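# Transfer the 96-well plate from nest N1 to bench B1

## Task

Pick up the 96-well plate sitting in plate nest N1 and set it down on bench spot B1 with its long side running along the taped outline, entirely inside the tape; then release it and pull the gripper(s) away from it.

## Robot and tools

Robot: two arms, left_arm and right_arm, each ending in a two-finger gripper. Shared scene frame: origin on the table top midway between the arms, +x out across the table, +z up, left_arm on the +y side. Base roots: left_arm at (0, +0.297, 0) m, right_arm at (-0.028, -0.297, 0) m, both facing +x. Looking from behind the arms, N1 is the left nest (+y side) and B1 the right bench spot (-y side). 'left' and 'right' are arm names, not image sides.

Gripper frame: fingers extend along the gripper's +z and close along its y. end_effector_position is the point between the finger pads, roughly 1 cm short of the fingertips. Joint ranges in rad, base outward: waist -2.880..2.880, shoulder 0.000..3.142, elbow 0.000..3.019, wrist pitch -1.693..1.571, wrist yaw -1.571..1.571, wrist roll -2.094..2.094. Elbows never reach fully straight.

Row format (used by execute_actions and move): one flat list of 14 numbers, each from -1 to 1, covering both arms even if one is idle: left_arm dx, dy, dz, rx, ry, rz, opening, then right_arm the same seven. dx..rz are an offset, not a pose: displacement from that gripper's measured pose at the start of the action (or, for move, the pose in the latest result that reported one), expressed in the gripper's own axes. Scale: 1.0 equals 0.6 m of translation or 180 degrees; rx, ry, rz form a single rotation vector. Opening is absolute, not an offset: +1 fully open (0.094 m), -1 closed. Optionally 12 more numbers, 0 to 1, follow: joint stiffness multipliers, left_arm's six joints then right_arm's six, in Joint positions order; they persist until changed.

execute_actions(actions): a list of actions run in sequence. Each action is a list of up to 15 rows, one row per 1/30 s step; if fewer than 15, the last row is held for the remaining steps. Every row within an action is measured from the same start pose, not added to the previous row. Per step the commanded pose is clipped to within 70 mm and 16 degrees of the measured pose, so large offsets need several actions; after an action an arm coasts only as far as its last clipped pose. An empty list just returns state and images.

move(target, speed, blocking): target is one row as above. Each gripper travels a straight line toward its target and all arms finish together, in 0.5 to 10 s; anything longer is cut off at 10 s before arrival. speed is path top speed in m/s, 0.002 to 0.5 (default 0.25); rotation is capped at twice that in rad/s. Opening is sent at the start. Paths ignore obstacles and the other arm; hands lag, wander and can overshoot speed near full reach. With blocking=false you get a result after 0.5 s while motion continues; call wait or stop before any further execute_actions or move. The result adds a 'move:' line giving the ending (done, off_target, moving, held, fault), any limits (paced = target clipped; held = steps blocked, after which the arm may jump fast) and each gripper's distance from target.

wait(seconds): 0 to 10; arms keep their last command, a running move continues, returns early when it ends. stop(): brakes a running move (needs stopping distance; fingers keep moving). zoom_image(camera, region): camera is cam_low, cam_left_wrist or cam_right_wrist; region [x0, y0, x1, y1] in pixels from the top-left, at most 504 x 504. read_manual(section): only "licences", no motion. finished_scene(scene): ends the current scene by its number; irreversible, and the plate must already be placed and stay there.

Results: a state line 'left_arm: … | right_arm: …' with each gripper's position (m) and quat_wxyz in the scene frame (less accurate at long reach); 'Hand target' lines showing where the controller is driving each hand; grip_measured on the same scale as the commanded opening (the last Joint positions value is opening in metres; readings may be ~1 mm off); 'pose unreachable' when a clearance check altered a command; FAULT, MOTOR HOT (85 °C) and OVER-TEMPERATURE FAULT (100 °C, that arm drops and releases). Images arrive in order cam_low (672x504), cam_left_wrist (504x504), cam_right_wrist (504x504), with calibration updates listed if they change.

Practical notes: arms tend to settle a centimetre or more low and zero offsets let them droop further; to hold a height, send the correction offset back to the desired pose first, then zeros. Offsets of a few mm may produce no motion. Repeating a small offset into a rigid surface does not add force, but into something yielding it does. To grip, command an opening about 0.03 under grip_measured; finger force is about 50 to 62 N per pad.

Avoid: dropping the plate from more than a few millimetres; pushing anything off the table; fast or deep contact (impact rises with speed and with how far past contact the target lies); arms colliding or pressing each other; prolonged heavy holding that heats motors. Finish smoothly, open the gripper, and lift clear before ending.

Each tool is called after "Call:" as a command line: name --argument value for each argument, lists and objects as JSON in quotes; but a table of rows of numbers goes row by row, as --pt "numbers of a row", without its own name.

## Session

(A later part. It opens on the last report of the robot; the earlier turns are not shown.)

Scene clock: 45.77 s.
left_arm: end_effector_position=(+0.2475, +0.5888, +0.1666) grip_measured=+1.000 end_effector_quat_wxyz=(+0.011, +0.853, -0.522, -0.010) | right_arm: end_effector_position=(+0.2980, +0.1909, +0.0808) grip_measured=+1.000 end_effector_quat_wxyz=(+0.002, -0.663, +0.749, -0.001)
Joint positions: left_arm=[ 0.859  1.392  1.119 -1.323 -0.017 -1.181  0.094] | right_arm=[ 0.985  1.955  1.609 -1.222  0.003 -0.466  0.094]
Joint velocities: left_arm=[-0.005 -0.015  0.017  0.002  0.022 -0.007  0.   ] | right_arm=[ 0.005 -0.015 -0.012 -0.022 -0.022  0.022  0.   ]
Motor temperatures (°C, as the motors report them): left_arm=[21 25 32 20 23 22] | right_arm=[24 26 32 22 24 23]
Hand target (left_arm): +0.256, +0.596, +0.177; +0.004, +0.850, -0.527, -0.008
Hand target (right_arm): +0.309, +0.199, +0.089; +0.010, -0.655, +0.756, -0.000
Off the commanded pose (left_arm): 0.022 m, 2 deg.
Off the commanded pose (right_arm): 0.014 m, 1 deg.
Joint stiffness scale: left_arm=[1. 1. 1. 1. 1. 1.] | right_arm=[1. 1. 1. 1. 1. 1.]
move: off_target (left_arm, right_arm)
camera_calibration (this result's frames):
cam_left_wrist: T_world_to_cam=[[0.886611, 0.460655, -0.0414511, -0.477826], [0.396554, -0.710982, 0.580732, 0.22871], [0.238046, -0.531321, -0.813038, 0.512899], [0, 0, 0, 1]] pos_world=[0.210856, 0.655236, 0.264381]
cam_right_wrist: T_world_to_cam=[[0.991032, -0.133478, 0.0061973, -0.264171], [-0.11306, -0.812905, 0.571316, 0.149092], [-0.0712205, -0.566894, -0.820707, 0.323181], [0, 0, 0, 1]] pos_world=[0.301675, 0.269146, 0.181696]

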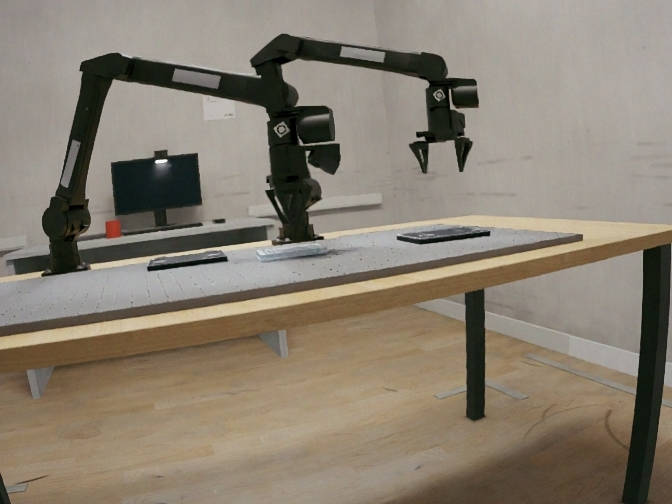

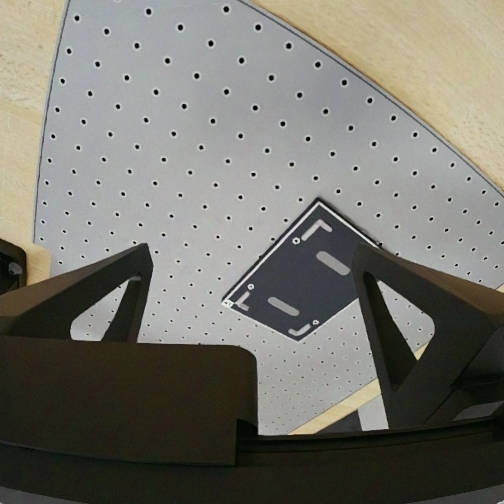

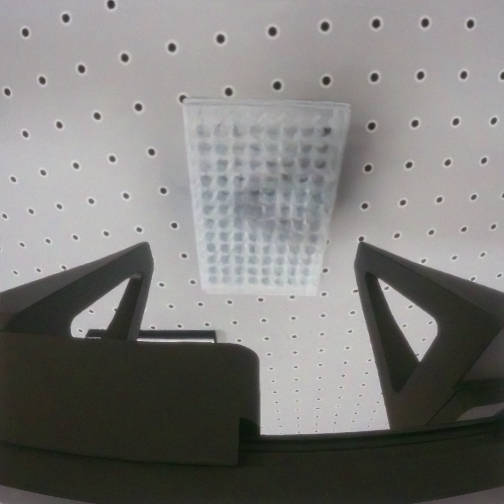

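Call:
move --target '[0,0,0,0,0,0,1,0.014,-0.013,0.08,-0.004,0.008,0.008,1]' --speed 0.1

Scene clock: 49.30 s.
left_arm: end_effector_position=(+0.2475, +0.5888, +0.1666) grip_measured=+1.000 end_effector_quat_wxyz=(+0.011, +0.853, -0.522, -0.010) | right_arm: end_effector_position=(+0.3014, +0.1856, +0.0490) grip_measured=+1.000 end_effector_quat_wxyz=(-0.004, -0.658, +0.753, -0.002)
Joint positions: left_arm=[ 0.859  1.392  1.119 -1.323 -0.017 -1.181  0.094] | right_arm=[ 0.975  1.987  1.571 -1.163  0.003 -0.465  0.094]
Joint velocities: left_arm=[ 0.005 -0.015 -0.022  0.007 -0.081 -0.081  0.   ] | right_arm=[-0.015 -0.005 -0.002 -0.012 -0.007  0.022  0.   ]
Motor temperatures (°C, as the motors report them): left_arm=[21 25 32 20 23 22] | right_arm=[24 26 33 22 24 23]
Hand target (left_arm): +0.247, +0.589, +0.167; +0.011, +0.853, -0.522, -0.010
Hand target (right_arm): +0.304, +0.182, +0.033; -0.012, -0.653, +0.757, -0.005
Off the commanded pose (left_arm): 0.000 m, 0 deg.
Off the commanded pose (right_arm): 0.017 m, 1 deg.
Joint stiffness scale: left_arm=[1. 1. 1. 1. 1. 1.] | right_arm=[1. 1. 1. 1. 1. 1.]
move: off_target (right_arm)
camera_calibration (this result's frames):
cam_left_wrist: T_world_to_cam=[[0.886962, 0.459978, -0.0414558, -0.477513], [0.396008, -0.711271, 0.580751, 0.229013], [0.237646, -0.531521, -0.813025, 0.513114], [0, 0, 0, 1]] pos_world=[0.210906, 0.655266, 0.264379]
cam_right_wrist: T_world_to_cam=[[0.989464, -0.144776, 0.00102223, -0.265252], [-0.118522, -0.805936, 0.580018, 0.163269], [-0.0831486, -0.574028, -0.814603, 0.298914], [0, 0, 0, 1]] pos_world=[0.306663, 0.264767, 0.149069]

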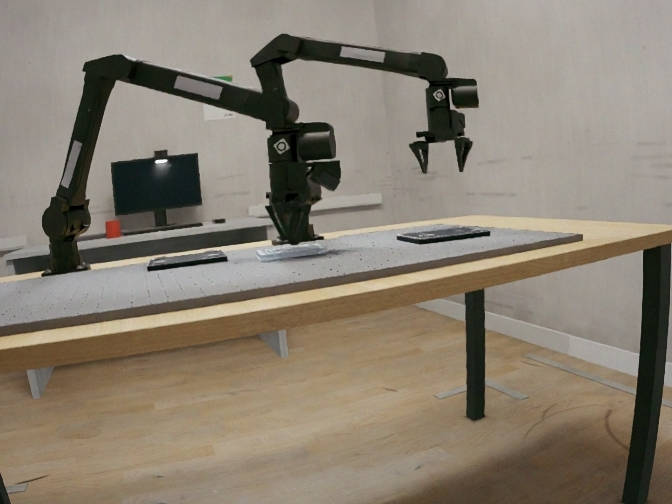

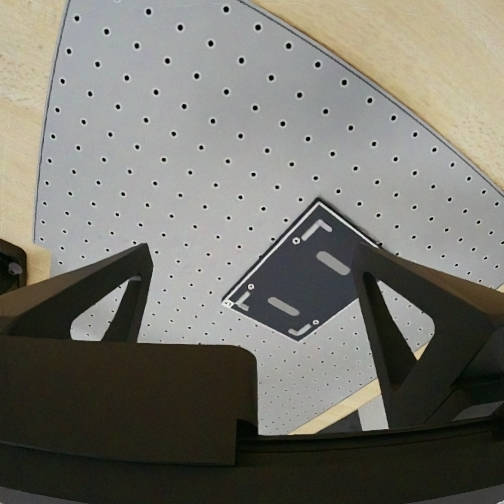

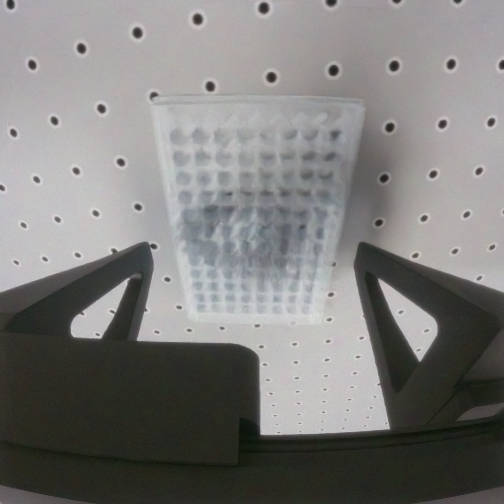

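Call:
move --target '[0,0,0,0,0,0,1,0.002,0,0.067,-0.002,0.005,0,1]' --speed 0.07

Scene clock: 51.77 s.
left_arm: end_effector_position=(+0.2475, +0.5888, +0.1666) grip_measured=+1.000 end_effector_quat_wxyz=(+0.011, +0.853, -0.522, -0.010) | right_arm: end_effector_position=(+0.3020, +0.1864, +0.0262) grip_measured=+1.000 end_effector_quat_wxyz=(-0.003, -0.658, +0.753, -0.002)
Joint positions: left_arm=[ 0.859  1.392  1.119 -1.323 -0.017 -1.181  0.094] | right_arm=[ 0.975  2.014  1.549 -1.112  0.003 -0.465  0.094]
Joint velocities: left_arm=[-0.015  0.005 -0.002 -0.017 -0.037 -0.066  0.   ] | right_arm=[ 0.005 -0.005 -0.007 -0.007 -0.051  0.007  0.   ]
Motor temperatures (°C, as the motors report them): left_arm=[21 25 33 20 23 22] | right_arm=[24 27 32 22 24 23]
Hand target (left_arm): +0.247, +0.589, +0.167; +0.011, +0.853, -0.522, -0.010
Hand target (right_arm): +0.301, +0.184, +0.009; -0.012, -0.658, +0.753, -0.005
Off the commanded pose (left_arm): 0.000 m, 0 deg.
Off the commanded pose (right_arm): 0.018 m, 1 deg.
Joint stiffness scale: left_arm=[1. 1. 1. 1. 1. 1.] | right_arm=[1. 1. 1. 1. 1. 1.]
move: off_target (right_arm)
camera_calibration (this result's frames):
cam_left_wrist: T_world_to_cam=[[0.886962, 0.459978, -0.0414558, -0.477513], [0.396008, -0.711271, 0.580751, 0.229013], [0.237646, -0.531521, -0.813025, 0.513114], [0, 0, 0, 1]] pos_world=[0.210906, 0.655266, 0.264379]
cam_right_wrist: T_world_to_cam=[[0.989462, -0.144778, 0.00185653, -0.265664], [-0.119144, -0.806849, 0.578619, 0.177546], [-0.0822733, -0.572743, -0.815596, 0.280408], [0, 0, 0, 1]] pos_world=[0.307089, 0.265392, 0.126462]

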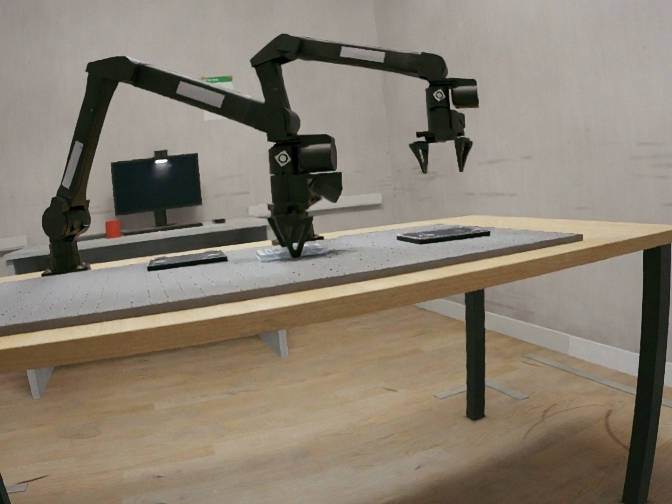

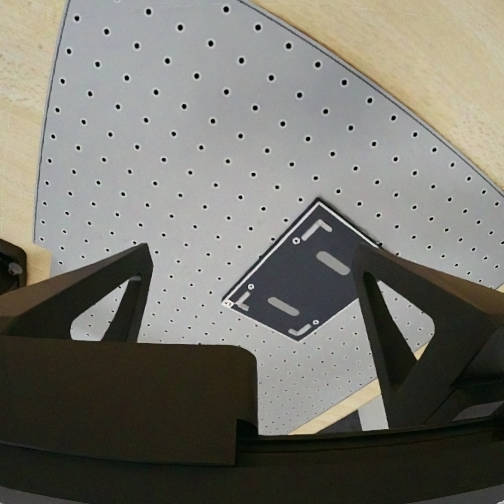

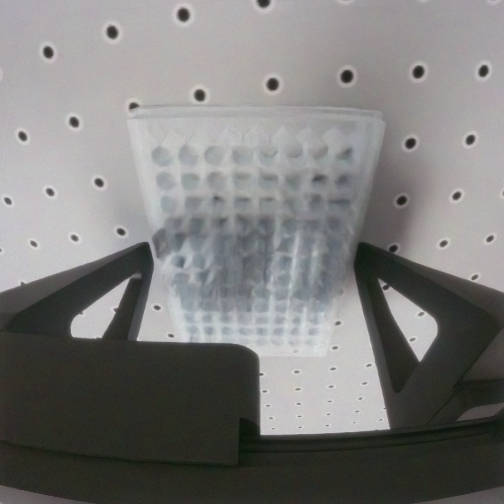

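Call:
move --target '[0,0,0,0,0,0,1,0,0,0,0,0,0,0.69]'

Call:
move --target '[0,0,0,0,0,0,1,-0.02,-0.012,-0.13,0.005,-0.01,0,0.69]' --speed 0.12

Scene clock: 57.47 s.
left_arm: end_effector_position=(+0.2475, +0.5888, +0.1666) grip_measured=+1.000 end_effector_quat_wxyz=(+0.011, +0.853, -0.522, -0.010) | right_arm: end_effector_position=(+0.3020, +0.1864, +0.0262) grip_measured=+0.736 end_effector_quat_wxyz=(-0.003, -0.658, +0.753, -0.002)
Joint positions: left_arm=[ 0.859  1.392  1.119 -1.323 -0.017 -1.181  0.094] | right_arm=[ 0.975  2.014  1.549 -1.112  0.003 -0.465  0.082]
Joint velocities: left_arm=[-0.005 -0.015 -0.002  0.017  0.007 -0.051  0.   ] | right_arm=[-0.005 -0.024 -0.022 -0.002 -0.037  0.007 -0.001]
Motor temperatures (°C, as the motors report them): left_arm=[21 25 33 20 23 22] | right_arm=[24 27 32 22 24 23]
Hand target (left_arm): +0.247, +0.589, +0.167; +0.011, +0.853, -0.522, -0.010
Hand target (right_arm): +0.302, +0.186, +0.026; -0.003, -0.658, +0.753, -0.002
Off the commanded pose (left_arm): 0.000 m, 0 deg.
Off the commanded pose (right_arm): 0.000 m, 0 deg.
Joint stiffness scale: left_arm=[1. 1. 1. 1. 1. 1.] | right_arm=[1. 1. 1. 1. 1. 1.]
move: done
camera_calibration (this result's frames):
cam_left_wrist: T_world_to_cam=[[0.886962, 0.459978, -0.0414558, -0.477513], [0.396008, -0.711271, 0.580751, 0.229013], [0.237646, -0.531521, -0.813025, 0.513114], [0, 0, 0, 1]] pos_world=[0.210906, 0.655266, 0.264379]
cam_right_wrist: T_world_to_cam=[[0.989462, -0.144775, 0.00219957, -0.265733], [-0.119324, -0.806725, 0.578755, 0.17755], [-0.0820148, -0.572918, -0.815499, 0.280344], [0, 0, 0, 1]] pos_world=[0.307111, 0.265376, 0.126447]

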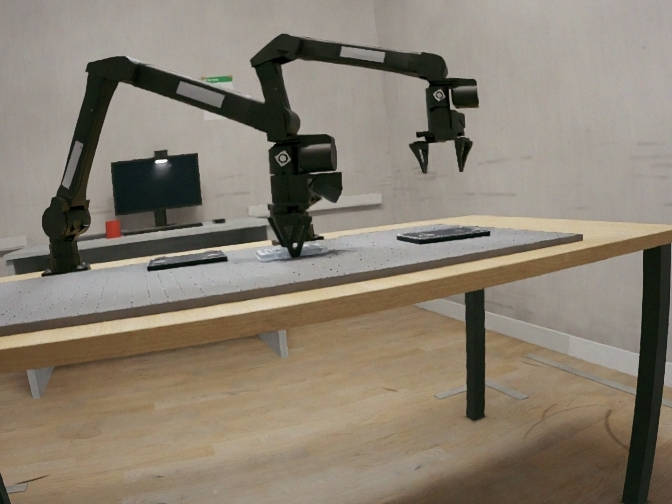

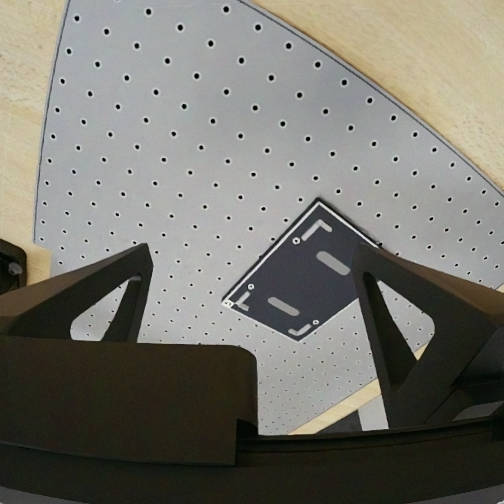

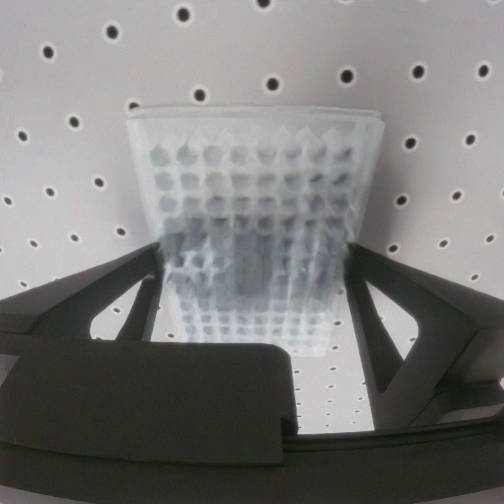

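Scene clock: 58.53 s.
left_arm: end_effector_position=(+0.2475, +0.5888, +0.1666) grip_measured=+1.000 end_effector_quat_wxyz=(+0.011, +0.853, -0.522, -0.010) | right_arm: end_effector_position=(+0.3038, +0.1890, +0.0910) grip_measured=+0.736 end_effector_quat_wxyz=(+0.003, -0.658, +0.753, -0.001)
Joint positions: left_arm=[ 0.859  1.392  1.119 -1.323 -0.017 -1.181  0.094] | right_arm=[ 0.975  1.949  1.628 -1.244  0.003 -0.465  0.082]
Joint velocities: left_arm=[-0.005 -0.005  0.002 -0.002 -0.051 -0.081  0.   ] | right_arm=[-0.005  0.005  0.012 -0.007  0.022 -0.007 -0.   ]
Motor temperatures (°C, as the motors report them): left_arm=[21 25 33 20 23 22] | right_arm=[24 28 32 22 24 23]
Hand target (left_arm): +0.247, +0.589, +0.167; +0.011, +0.853, -0.522, -0.010
Hand target (right_arm): +0.311, +0.197, +0.104; +0.014, -0.658, +0.753, +0.002
Off the commanded pose (left_arm): 0.000 m, 0 deg.
Off the commanded pose (right_arm): 0.017 m, 1 deg.
Joint stiffness scale: left_arm=[1. 1. 1. 1. 1. 1.] | right_arm=[1. 1. 1. 1. 1. 1.]
move: off_target (right_arm)
camera_calibration (this result's frames):
cam_left_wrist: T_world_to_cam=[[0.886962, 0.459978, -0.0414558, -0.477513], [0.396008, -0.711271, 0.580751, 0.229013], [0.237646, -0.531521, -0.813025, 0.513114], [0, 0, 0, 1]] pos_world=[0.210906, 0.655266, 0.264379]
cam_right_wrist: T_world_to_cam=[[0.989429, -0.144824, 0.00753882, -0.267745], [-0.123271, -0.812518, 0.569753, 0.145537], [-0.0763885, -0.564659, -0.821782, 0.332123], [0, 0, 0, 1]] pos_world=[0.308225, 0.267012, 0.192031]

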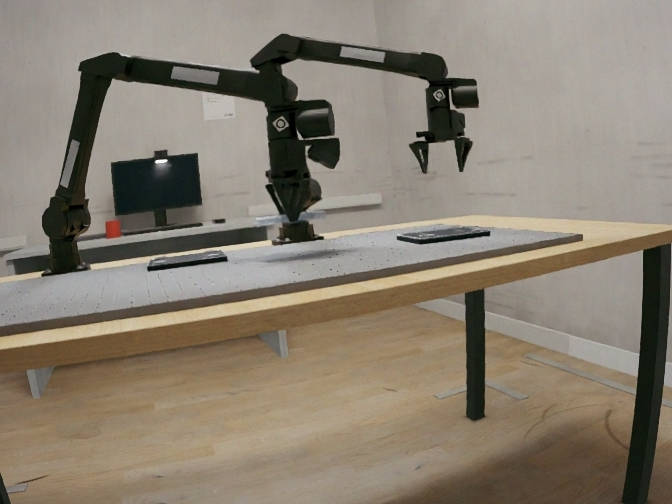

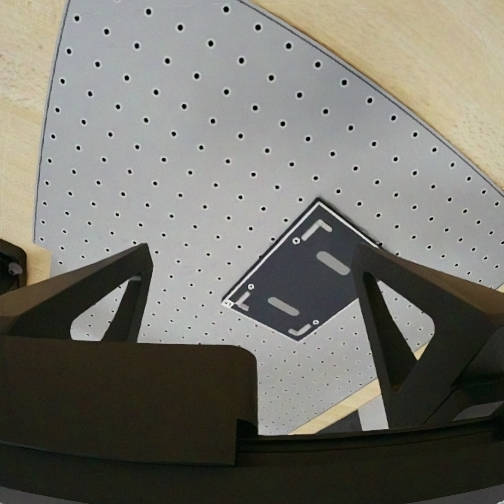

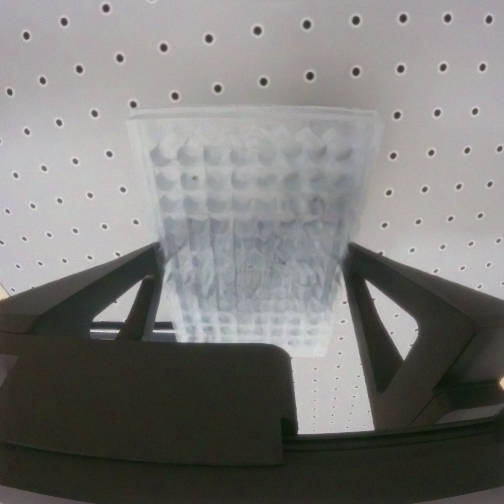

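Call:
move --target '[0,0,0,0,0,0,1,1,-0.415,0,0.006,0,-0.012,0.69]' --speed 0.3

Call:
move --target '[0,0,0,0,0,0,1,0.145,-0.005,0.06,0,0,-0.004,0.69]' --speed 0.14

Scene clock: 65.13 s.
left_arm: end_effector_position=(+0.2475, +0.5888, +0.1666) grip_measured=+1.000 end_effector_quat_wxyz=(+0.011, +0.853, -0.522, -0.010) | right_arm: end_effector_position=(+0.4560, -0.4385, +0.0790) grip_measured=+0.736 end_effector_quat_wxyz=(+0.001, -0.665, +0.747, -0.001)
Joint positions: left_arm=[ 0.859  1.392  1.119 -1.323 -0.017 -1.181  0.094] | right_arm=[-0.282  1.759  1.312 -1.121 -0.    -1.738  0.082]
Joint velocities: left_arm=[-0.005  0.015 -0.002  0.002 -0.022 -0.007  0.   ] | right_arm=[ 0.005 -0.005 -0.012  0.002  0.022 -0.081 -0.001]
Motor temperatures (°C, as the motors report them): left_arm=[21 26 33 20 23 22] | right_arm=[24 28 33 22 24 23]
Hand target (left_arm): +0.247, +0.589, +0.167; +0.011, +0.853, -0.522, -0.010
Hand target (right_arm): +0.470, -0.438, +0.084; +0.004, -0.672, +0.740, -0.004
Off the commanded pose (left_arm): 0.000 m, 0 deg.
Off the commanded pose (right_arm): 0.019 m, 2 deg.
Joint stiffness scale: left_arm=[1. 1. 1. 1. 1. 1.] | right_arm=[1. 1. 1. 1. 1. 1.]
move: off_target (right_arm)
camera_calibration (this result's frames):
cam_left_wrist: T_world_to_cam=[[0.886962, 0.459978, -0.0414558, -0.477513], [0.396008, -0.711271, 0.580751, 0.229013], [0.237646, -0.531521, -0.813025, 0.513114], [0, 0, 0, 1]] pos_world=[0.210906, 0.655266, 0.264379]
cam_right_wrist: T_world_to_cam=[[0.991688, -0.12855, 0.00550115, -0.502862], [-0.108488, -0.812409, 0.572907, -0.345721], [-0.0691778, -0.568742, -0.819602, -0.0256952], [0, 0, 0, 1]] pos_world=[0.459398, -0.360123, 0.179772]

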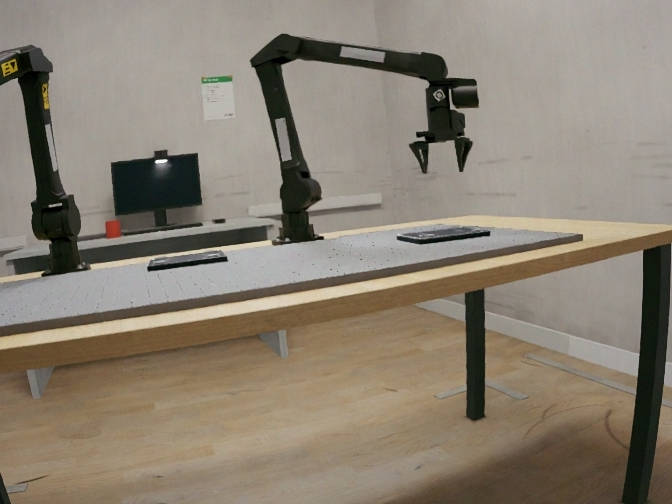

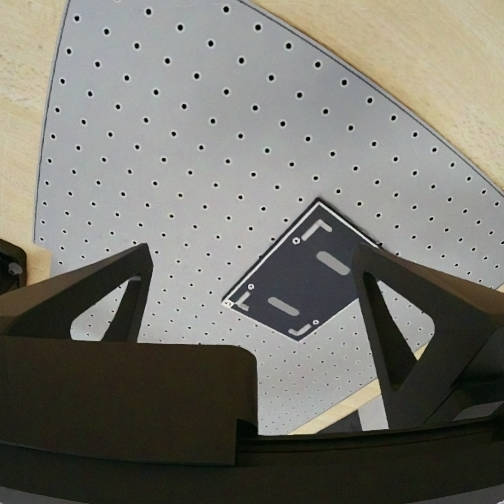

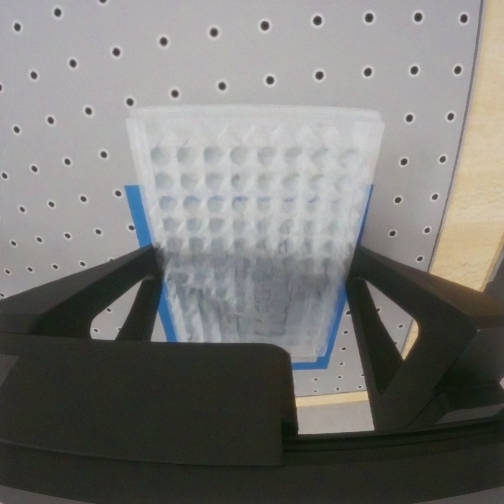

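Scene clock: 66.23 s.
left_arm: end_effector_position=(+0.2475, +0.5888, +0.1666) grip_measured=+1.000 end_effector_quat_wxyz=(+0.011, +0.853, -0.522, -0.010) | right_arm: end_effector_position=(+0.4319, -0.5169, +0.0379) grip_measured=+0.736 end_effector_quat_wxyz=(-0.007, -0.664, +0.748, +0.016)
Joint positions: left_arm=[ 0.859  1.392  1.119 -1.323 -0.017 -1.181  0.094] | right_arm=[-0.443  1.843  1.312 -1.074 -0.    -1.897  0.082]
Joint velocities: left_arm=[-0.015 -0.015 -0.007  0.017  0.022  0.007  0.   ] | right_arm=[-0.005  0.015 -0.002 -0.002  0.007 -0.007 -0.001]
Motor temperatures (°C, as the motors report them): left_arm=[21 26 33 20 23 22] | right_arm=[24 28 33 22 24 23]
Hand target (left_arm): +0.247, +0.589, +0.167; +0.011, +0.853, -0.522, -0.010
Hand target (right_arm): +0.449, -0.524, +0.042; +0.001, -0.669, +0.743, -0.001
Off the commanded pose (left_arm): 0.000 m, 0 deg.
Off the commanded pose (right_arm): 0.020 m, 2 deg.
Joint stiffness scale: left_arm=[1. 1. 1. 1. 1. 1.] | right_arm=[1. 1. 1. 1. 1. 1.]
move: off_target (right_arm)
camera_calibration (this result's frames):
cam_left_wrist: T_world_to_cam=[[0.886962, 0.459978, -0.0414558, -0.477513], [0.396008, -0.711271, 0.580751, 0.229013], [0.237646, -0.531521, -0.813025, 0.513114], [0, 0, 0, 1]] pos_world=[0.210906, 0.655266, 0.264379]
cam_right_wrist: T_world_to_cam=[[0.991025, -0.13024, -0.0301277, -0.488015], [-0.0907716, -0.821067, 0.563568, -0.400181], [-0.098136, -0.555775, -0.82552, -0.0862037], [0, 0, 0, 1]] pos_world=[0.43885, -0.440044, 0.139663]

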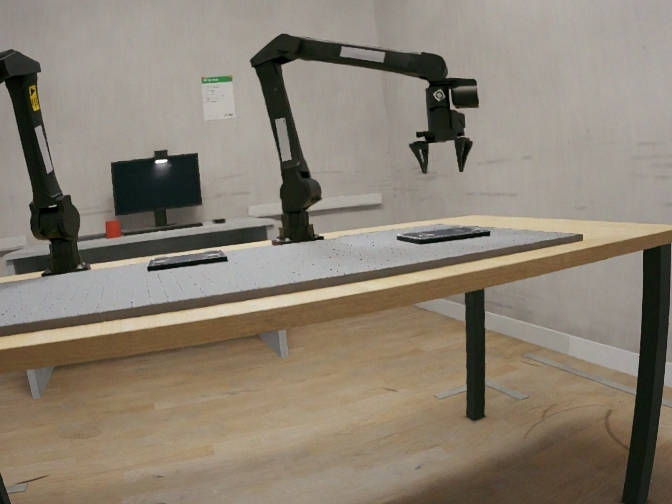

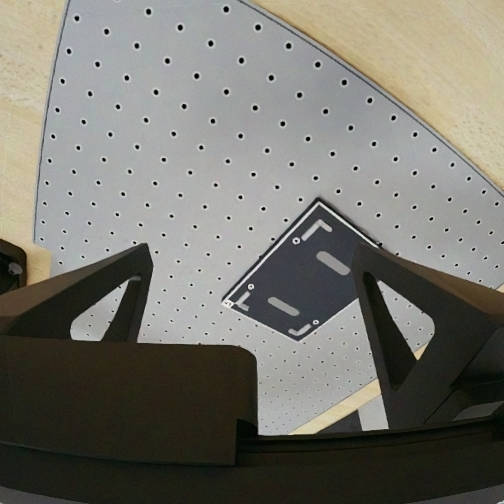

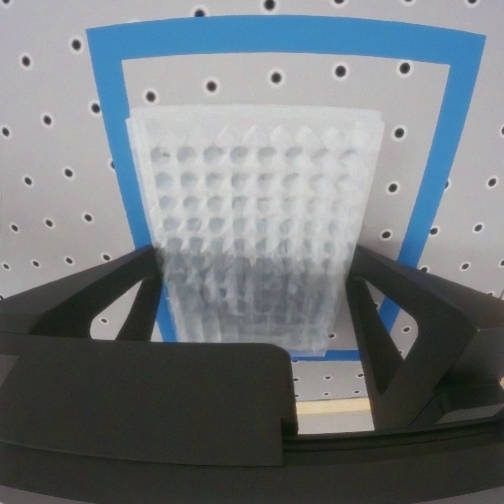

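Call:
move --target '[0,0,0,0,0,0,1,0.007,-0.022,0.035,0.0065,0.002,0,0.69]' --speed 0.05

Scene clock: 72.07 s.
left_arm: end_effector_position=(+0.2475, +0.5888, +0.1666) grip_measured=+1.000 end_effector_quat_wxyz=(+0.011, +0.853, -0.522, -0.010) | right_arm: end_effector_position=(+0.4404, -0.5209, +0.0260) grip_measured=+0.736 end_effector_quat_wxyz=(-0.002, -0.665, +0.747, +0.005)
Joint positions: left_arm=[ 0.859  1.392  1.119 -1.323 -0.017 -1.181  0.094] | right_arm=[-0.443  1.867  1.312 -1.026 -0.    -1.9    0.082]
Joint velocities: left_arm=[-0.015 -0.015 -0.027 -0.002 -0.007  0.007  0.   ] | right_arm=[-0.005 -0.015  0.002 -0.002 -0.007 -0.066  0.001]
Motor temperatures (°C, as the motors report them): left_arm=[21 26 33 20 23 22] | right_arm=[24 28 34 22 24 23]
Hand target (left_arm): +0.247, +0.589, +0.167; +0.011, +0.853, -0.522, -0.010
Hand target (right_arm): +0.444, -0.522, +0.017; -0.002, -0.664, +0.748, +0.006
Off the commanded pose (left_arm): 0.000 m, 0 deg.
Off the commanded pose (right_arm): 0.010 m, 0 deg.
Joint stiffness scale: left_arm=[1. 1. 1. 1. 1. 1.] | right_arm=[1. 1. 1. 1. 1. 1.]
move: done
camera_calibration (this result's frames):
cam_left_wrist: T_world_to_cam=[[0.886962, 0.459978, -0.0414558, -0.477513], [0.396008, -0.711271, 0.580751, 0.229013], [0.237646, -0.531521, -0.813025, 0.513114], [0, 0, 0, 1]] pos_world=[0.210906, 0.655266, 0.264379]
cam_right_wrist: T_world_to_cam=[[0.991775, -0.127786, -0.00726823, -0.496944], [-0.100895, -0.815488, 0.569912, -0.388809], [-0.0787537, -0.564491, -0.821674, -0.110641], [0, 0, 0, 1]] pos_world=[0.444914, -0.443027, 0.127064]

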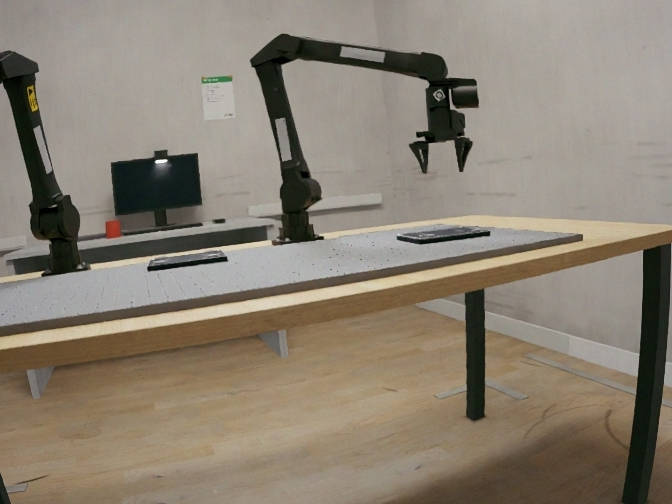

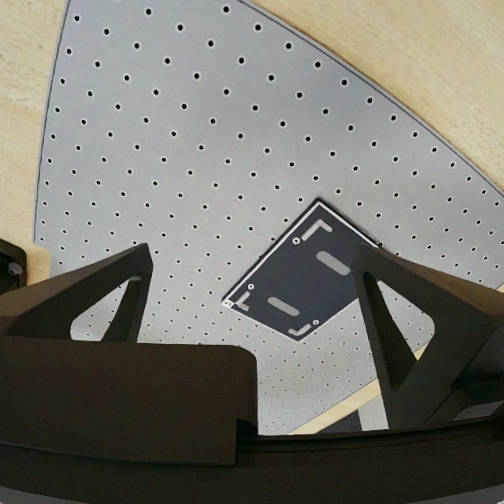

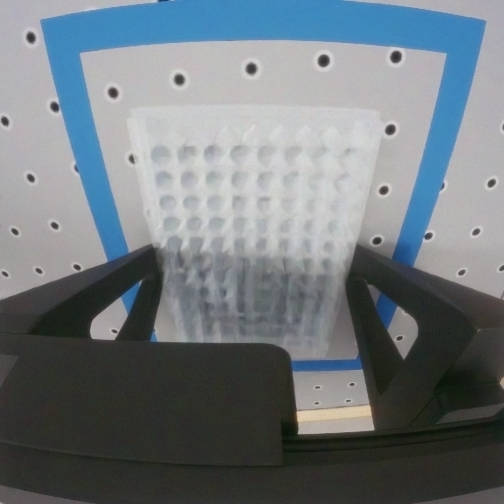

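Call:
execute_actions --actions '[[[0,0,0,0,0,0,1,0,0,0,0,0,0,0.69],[0,0,0,0,0,0,1,0,0,0,0,0,0,0.69],[0,0,0,0,0,0,1,0,0,0,0,0,0,1]],[[0,0,0,0,0,0,1,0.002,-0.008,-0.008,0,0,0,1],[0,0,0,0,0,0,1,0.004,-0.014,-0.016,0,0,0,1],[0,0,0,0,0,0,1,0.006,-0.02,-0.024,0,0,0,1],[0,0,0,0,0,0,1,0.006,-0.022,-0.034,0,0,0,1],[0,0,0,0,0,0,1,0.006,-0.022,-0.044,0,0,0,1],[0,0,0,0,0,0,1,0.006,-0.022,-0.054,0,0,0,1],[0,0,0,0,0,0,1,0.006,-0.022,-0.064,0,0,0,1],[0,0,0,0,0,0,1,0.006,-0.022,-0.074,0,0,0,1],[0,0,0,0,0,0,1,0.006,-0.022,-0.084,0,0,0,1]]]'

Call:
move --target '[0,0,0,0,0,0,1,-0.12,0.03,-0.25,0,0,0,1]'

Scene clock: 80.57 s.
left_arm: end_effector_position=(+0.2475, +0.5888, +0.1666) grip_measured=+1.000 end_effector_quat_wxyz=(+0.011, +0.853, -0.522, -0.010) | right_arm: end_effector_position=(+0.4422, -0.5218, +0.0643) grip_measured=+0.999 end_effector_quat_wxyz=(-0.006, -0.665, +0.747, +0.014)
Joint positions: left_arm=[ 0.859  1.392  1.119 -1.323 -0.017 -1.181  0.094] | right_arm=[-0.443  1.834  1.378 -1.144 -0.    -1.9    0.094]
Joint velocities: left_arm=[ 0.015 -0.005 -0.012 -0.012 -0.066 -0.007  0.   ] | right_arm=[ 0.005 -0.083  0.051 -0.007  0.022 -0.051  0.001]
Motor temperatures (°C, as the motors report them): left_arm=[21 26 33 20 23 22] | right_arm=[24 28 33 22 24 23]
Hand target (left_arm): +0.247, +0.589, +0.167; +0.011, +0.853, -0.522, -0.010
Hand target (right_arm): +0.453, -0.527, +0.076; -0.002, -0.665, +0.747, +0.004
Off the commanded pose (left_arm): 0.000 m, 0 deg.
Off the commanded pose (right_arm): 0.017 m, 1 deg.
Joint stiffness scale: left_arm=[1. 1. 1. 1. 1. 1.] | right_arm=[1. 1. 1. 1. 1. 1.]
camera_calibration (this result's frames):
cam_left_wrist: T_world_to_cam=[[0.886962, 0.459978, -0.0414558, -0.477513], [0.396008, -0.711271, 0.580751, 0.229013], [0.237646, -0.531521, -0.813025, 0.513114], [0, 0, 0, 1]] pos_world=[0.210906, 0.655266, 0.264379]
cam_right_wrist: T_world_to_cam=[[0.991476, -0.127643, -0.0261134, -0.4972], [-0.0907387, -0.820334, 0.564641, -0.41789], [-0.0934942, -0.557458, -0.824924, -0.0690726], [0, 0, 0, 1]] pos_world=[0.448585, -0.444778, 0.165995]

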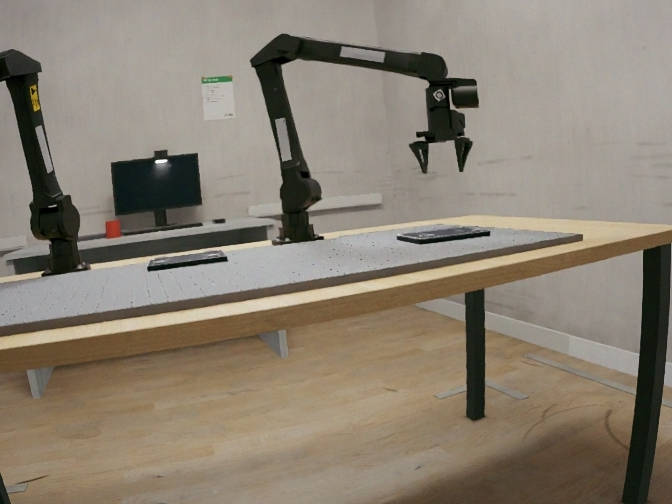

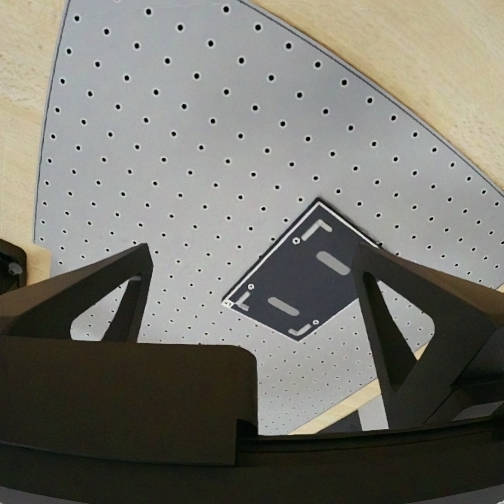

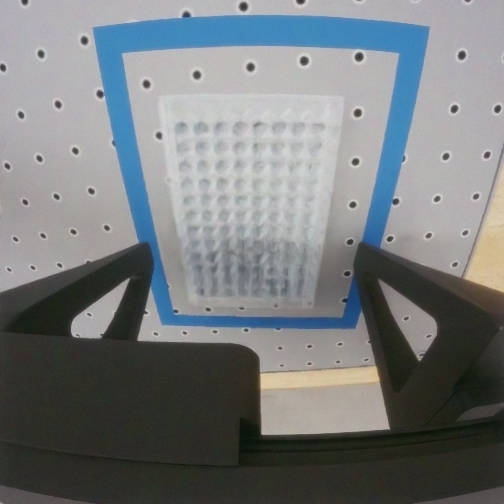

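Scene clock: 81.70 s.
left_arm: end_effector_position=(+0.2475, +0.5888, +0.1666) grip_measured=+1.000 end_effector_quat_wxyz=(+0.011, +0.853, -0.522, -0.010) | right_arm: end_effector_position=(+0.4280, -0.4508, +0.2075) grip_measured=+0.999 end_effector_quat_wxyz=(-0.009, -0.669, +0.743, +0.017)
Joint positions: left_arm=[ 0.859  1.392  1.119 -1.323 -0.017 -1.181  0.094] | right_arm=[-0.323  1.632  1.497 -1.475 -0.002 -1.791  0.094]
Joint velocities: left_arm=[-0.015 -0.015  0.012 -0.017  0.022  0.022  0.   ] | right_arm=[-0.005  0.005 -0.012 -0.002 -0.022  0.037 -0.001]
Motor temperatures (°C, as the motors report them): left_arm=[21 26 33 20 23 22] | right_arm=[24 28 33 22 24 23]
Hand target (left_arm): +0.247, +0.589, +0.167; +0.011, +0.853, -0.522, -0.010
Hand target (right_arm): +0.437, -0.452, +0.216; -0.005, -0.665, +0.747, +0.013
Off the commanded pose (left_arm): 0.000 m, 0 deg.
Off the commanded pose (right_arm): 0.012 m, 1 deg.
Joint stiffness scale: left_arm=[1. 1. 1. 1. 1. 1.] | right_arm=[1. 1. 1. 1. 1. 1.]
move: off_target (right_arm)
camera_calibration (this result's frames):
cam_left_wrist: T_world_to_cam=[[0.886962, 0.459978, -0.0414558, -0.477513], [0.396008, -0.711271, 0.580751, 0.229013], [0.237646, -0.531521, -0.813025, 0.513114], [0, 0, 0, 1]] pos_world=[0.210906, 0.655266, 0.264379]
cam_right_wrist: T_world_to_cam=[[0.992538, -0.116614, -0.0356259, -0.463826], [-0.0763292, -0.822048, 0.564279, -0.448616], [-0.0950892, -0.557349, -0.824815, 0.0880236], [0, 0, 0, 1]] pos_world=[0.434493, -0.373813, 0.309224]

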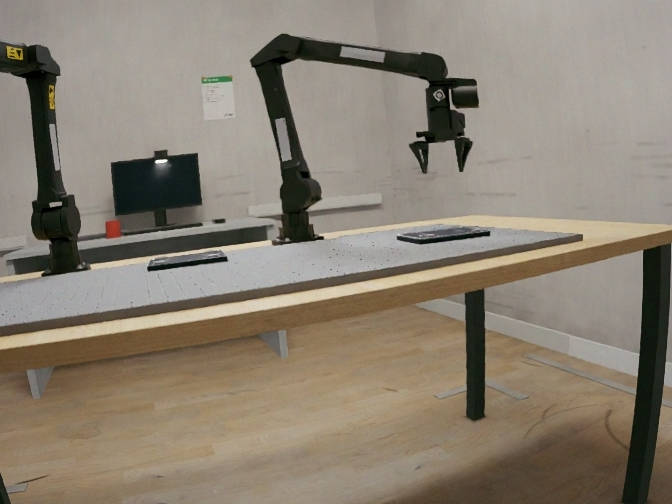

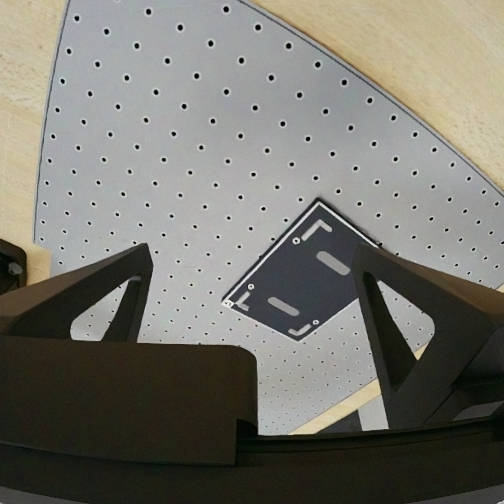

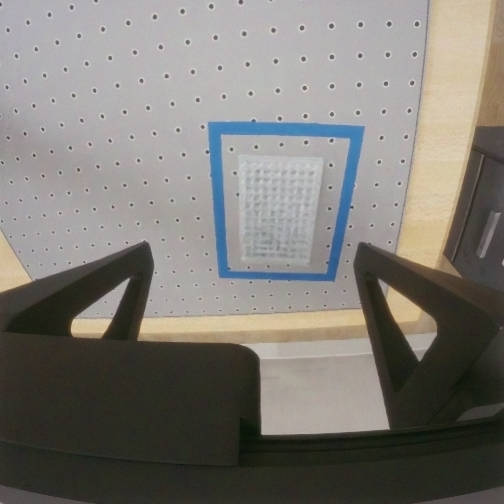

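Call:
finished_scene --scene 2

The scene is finished: the task was done.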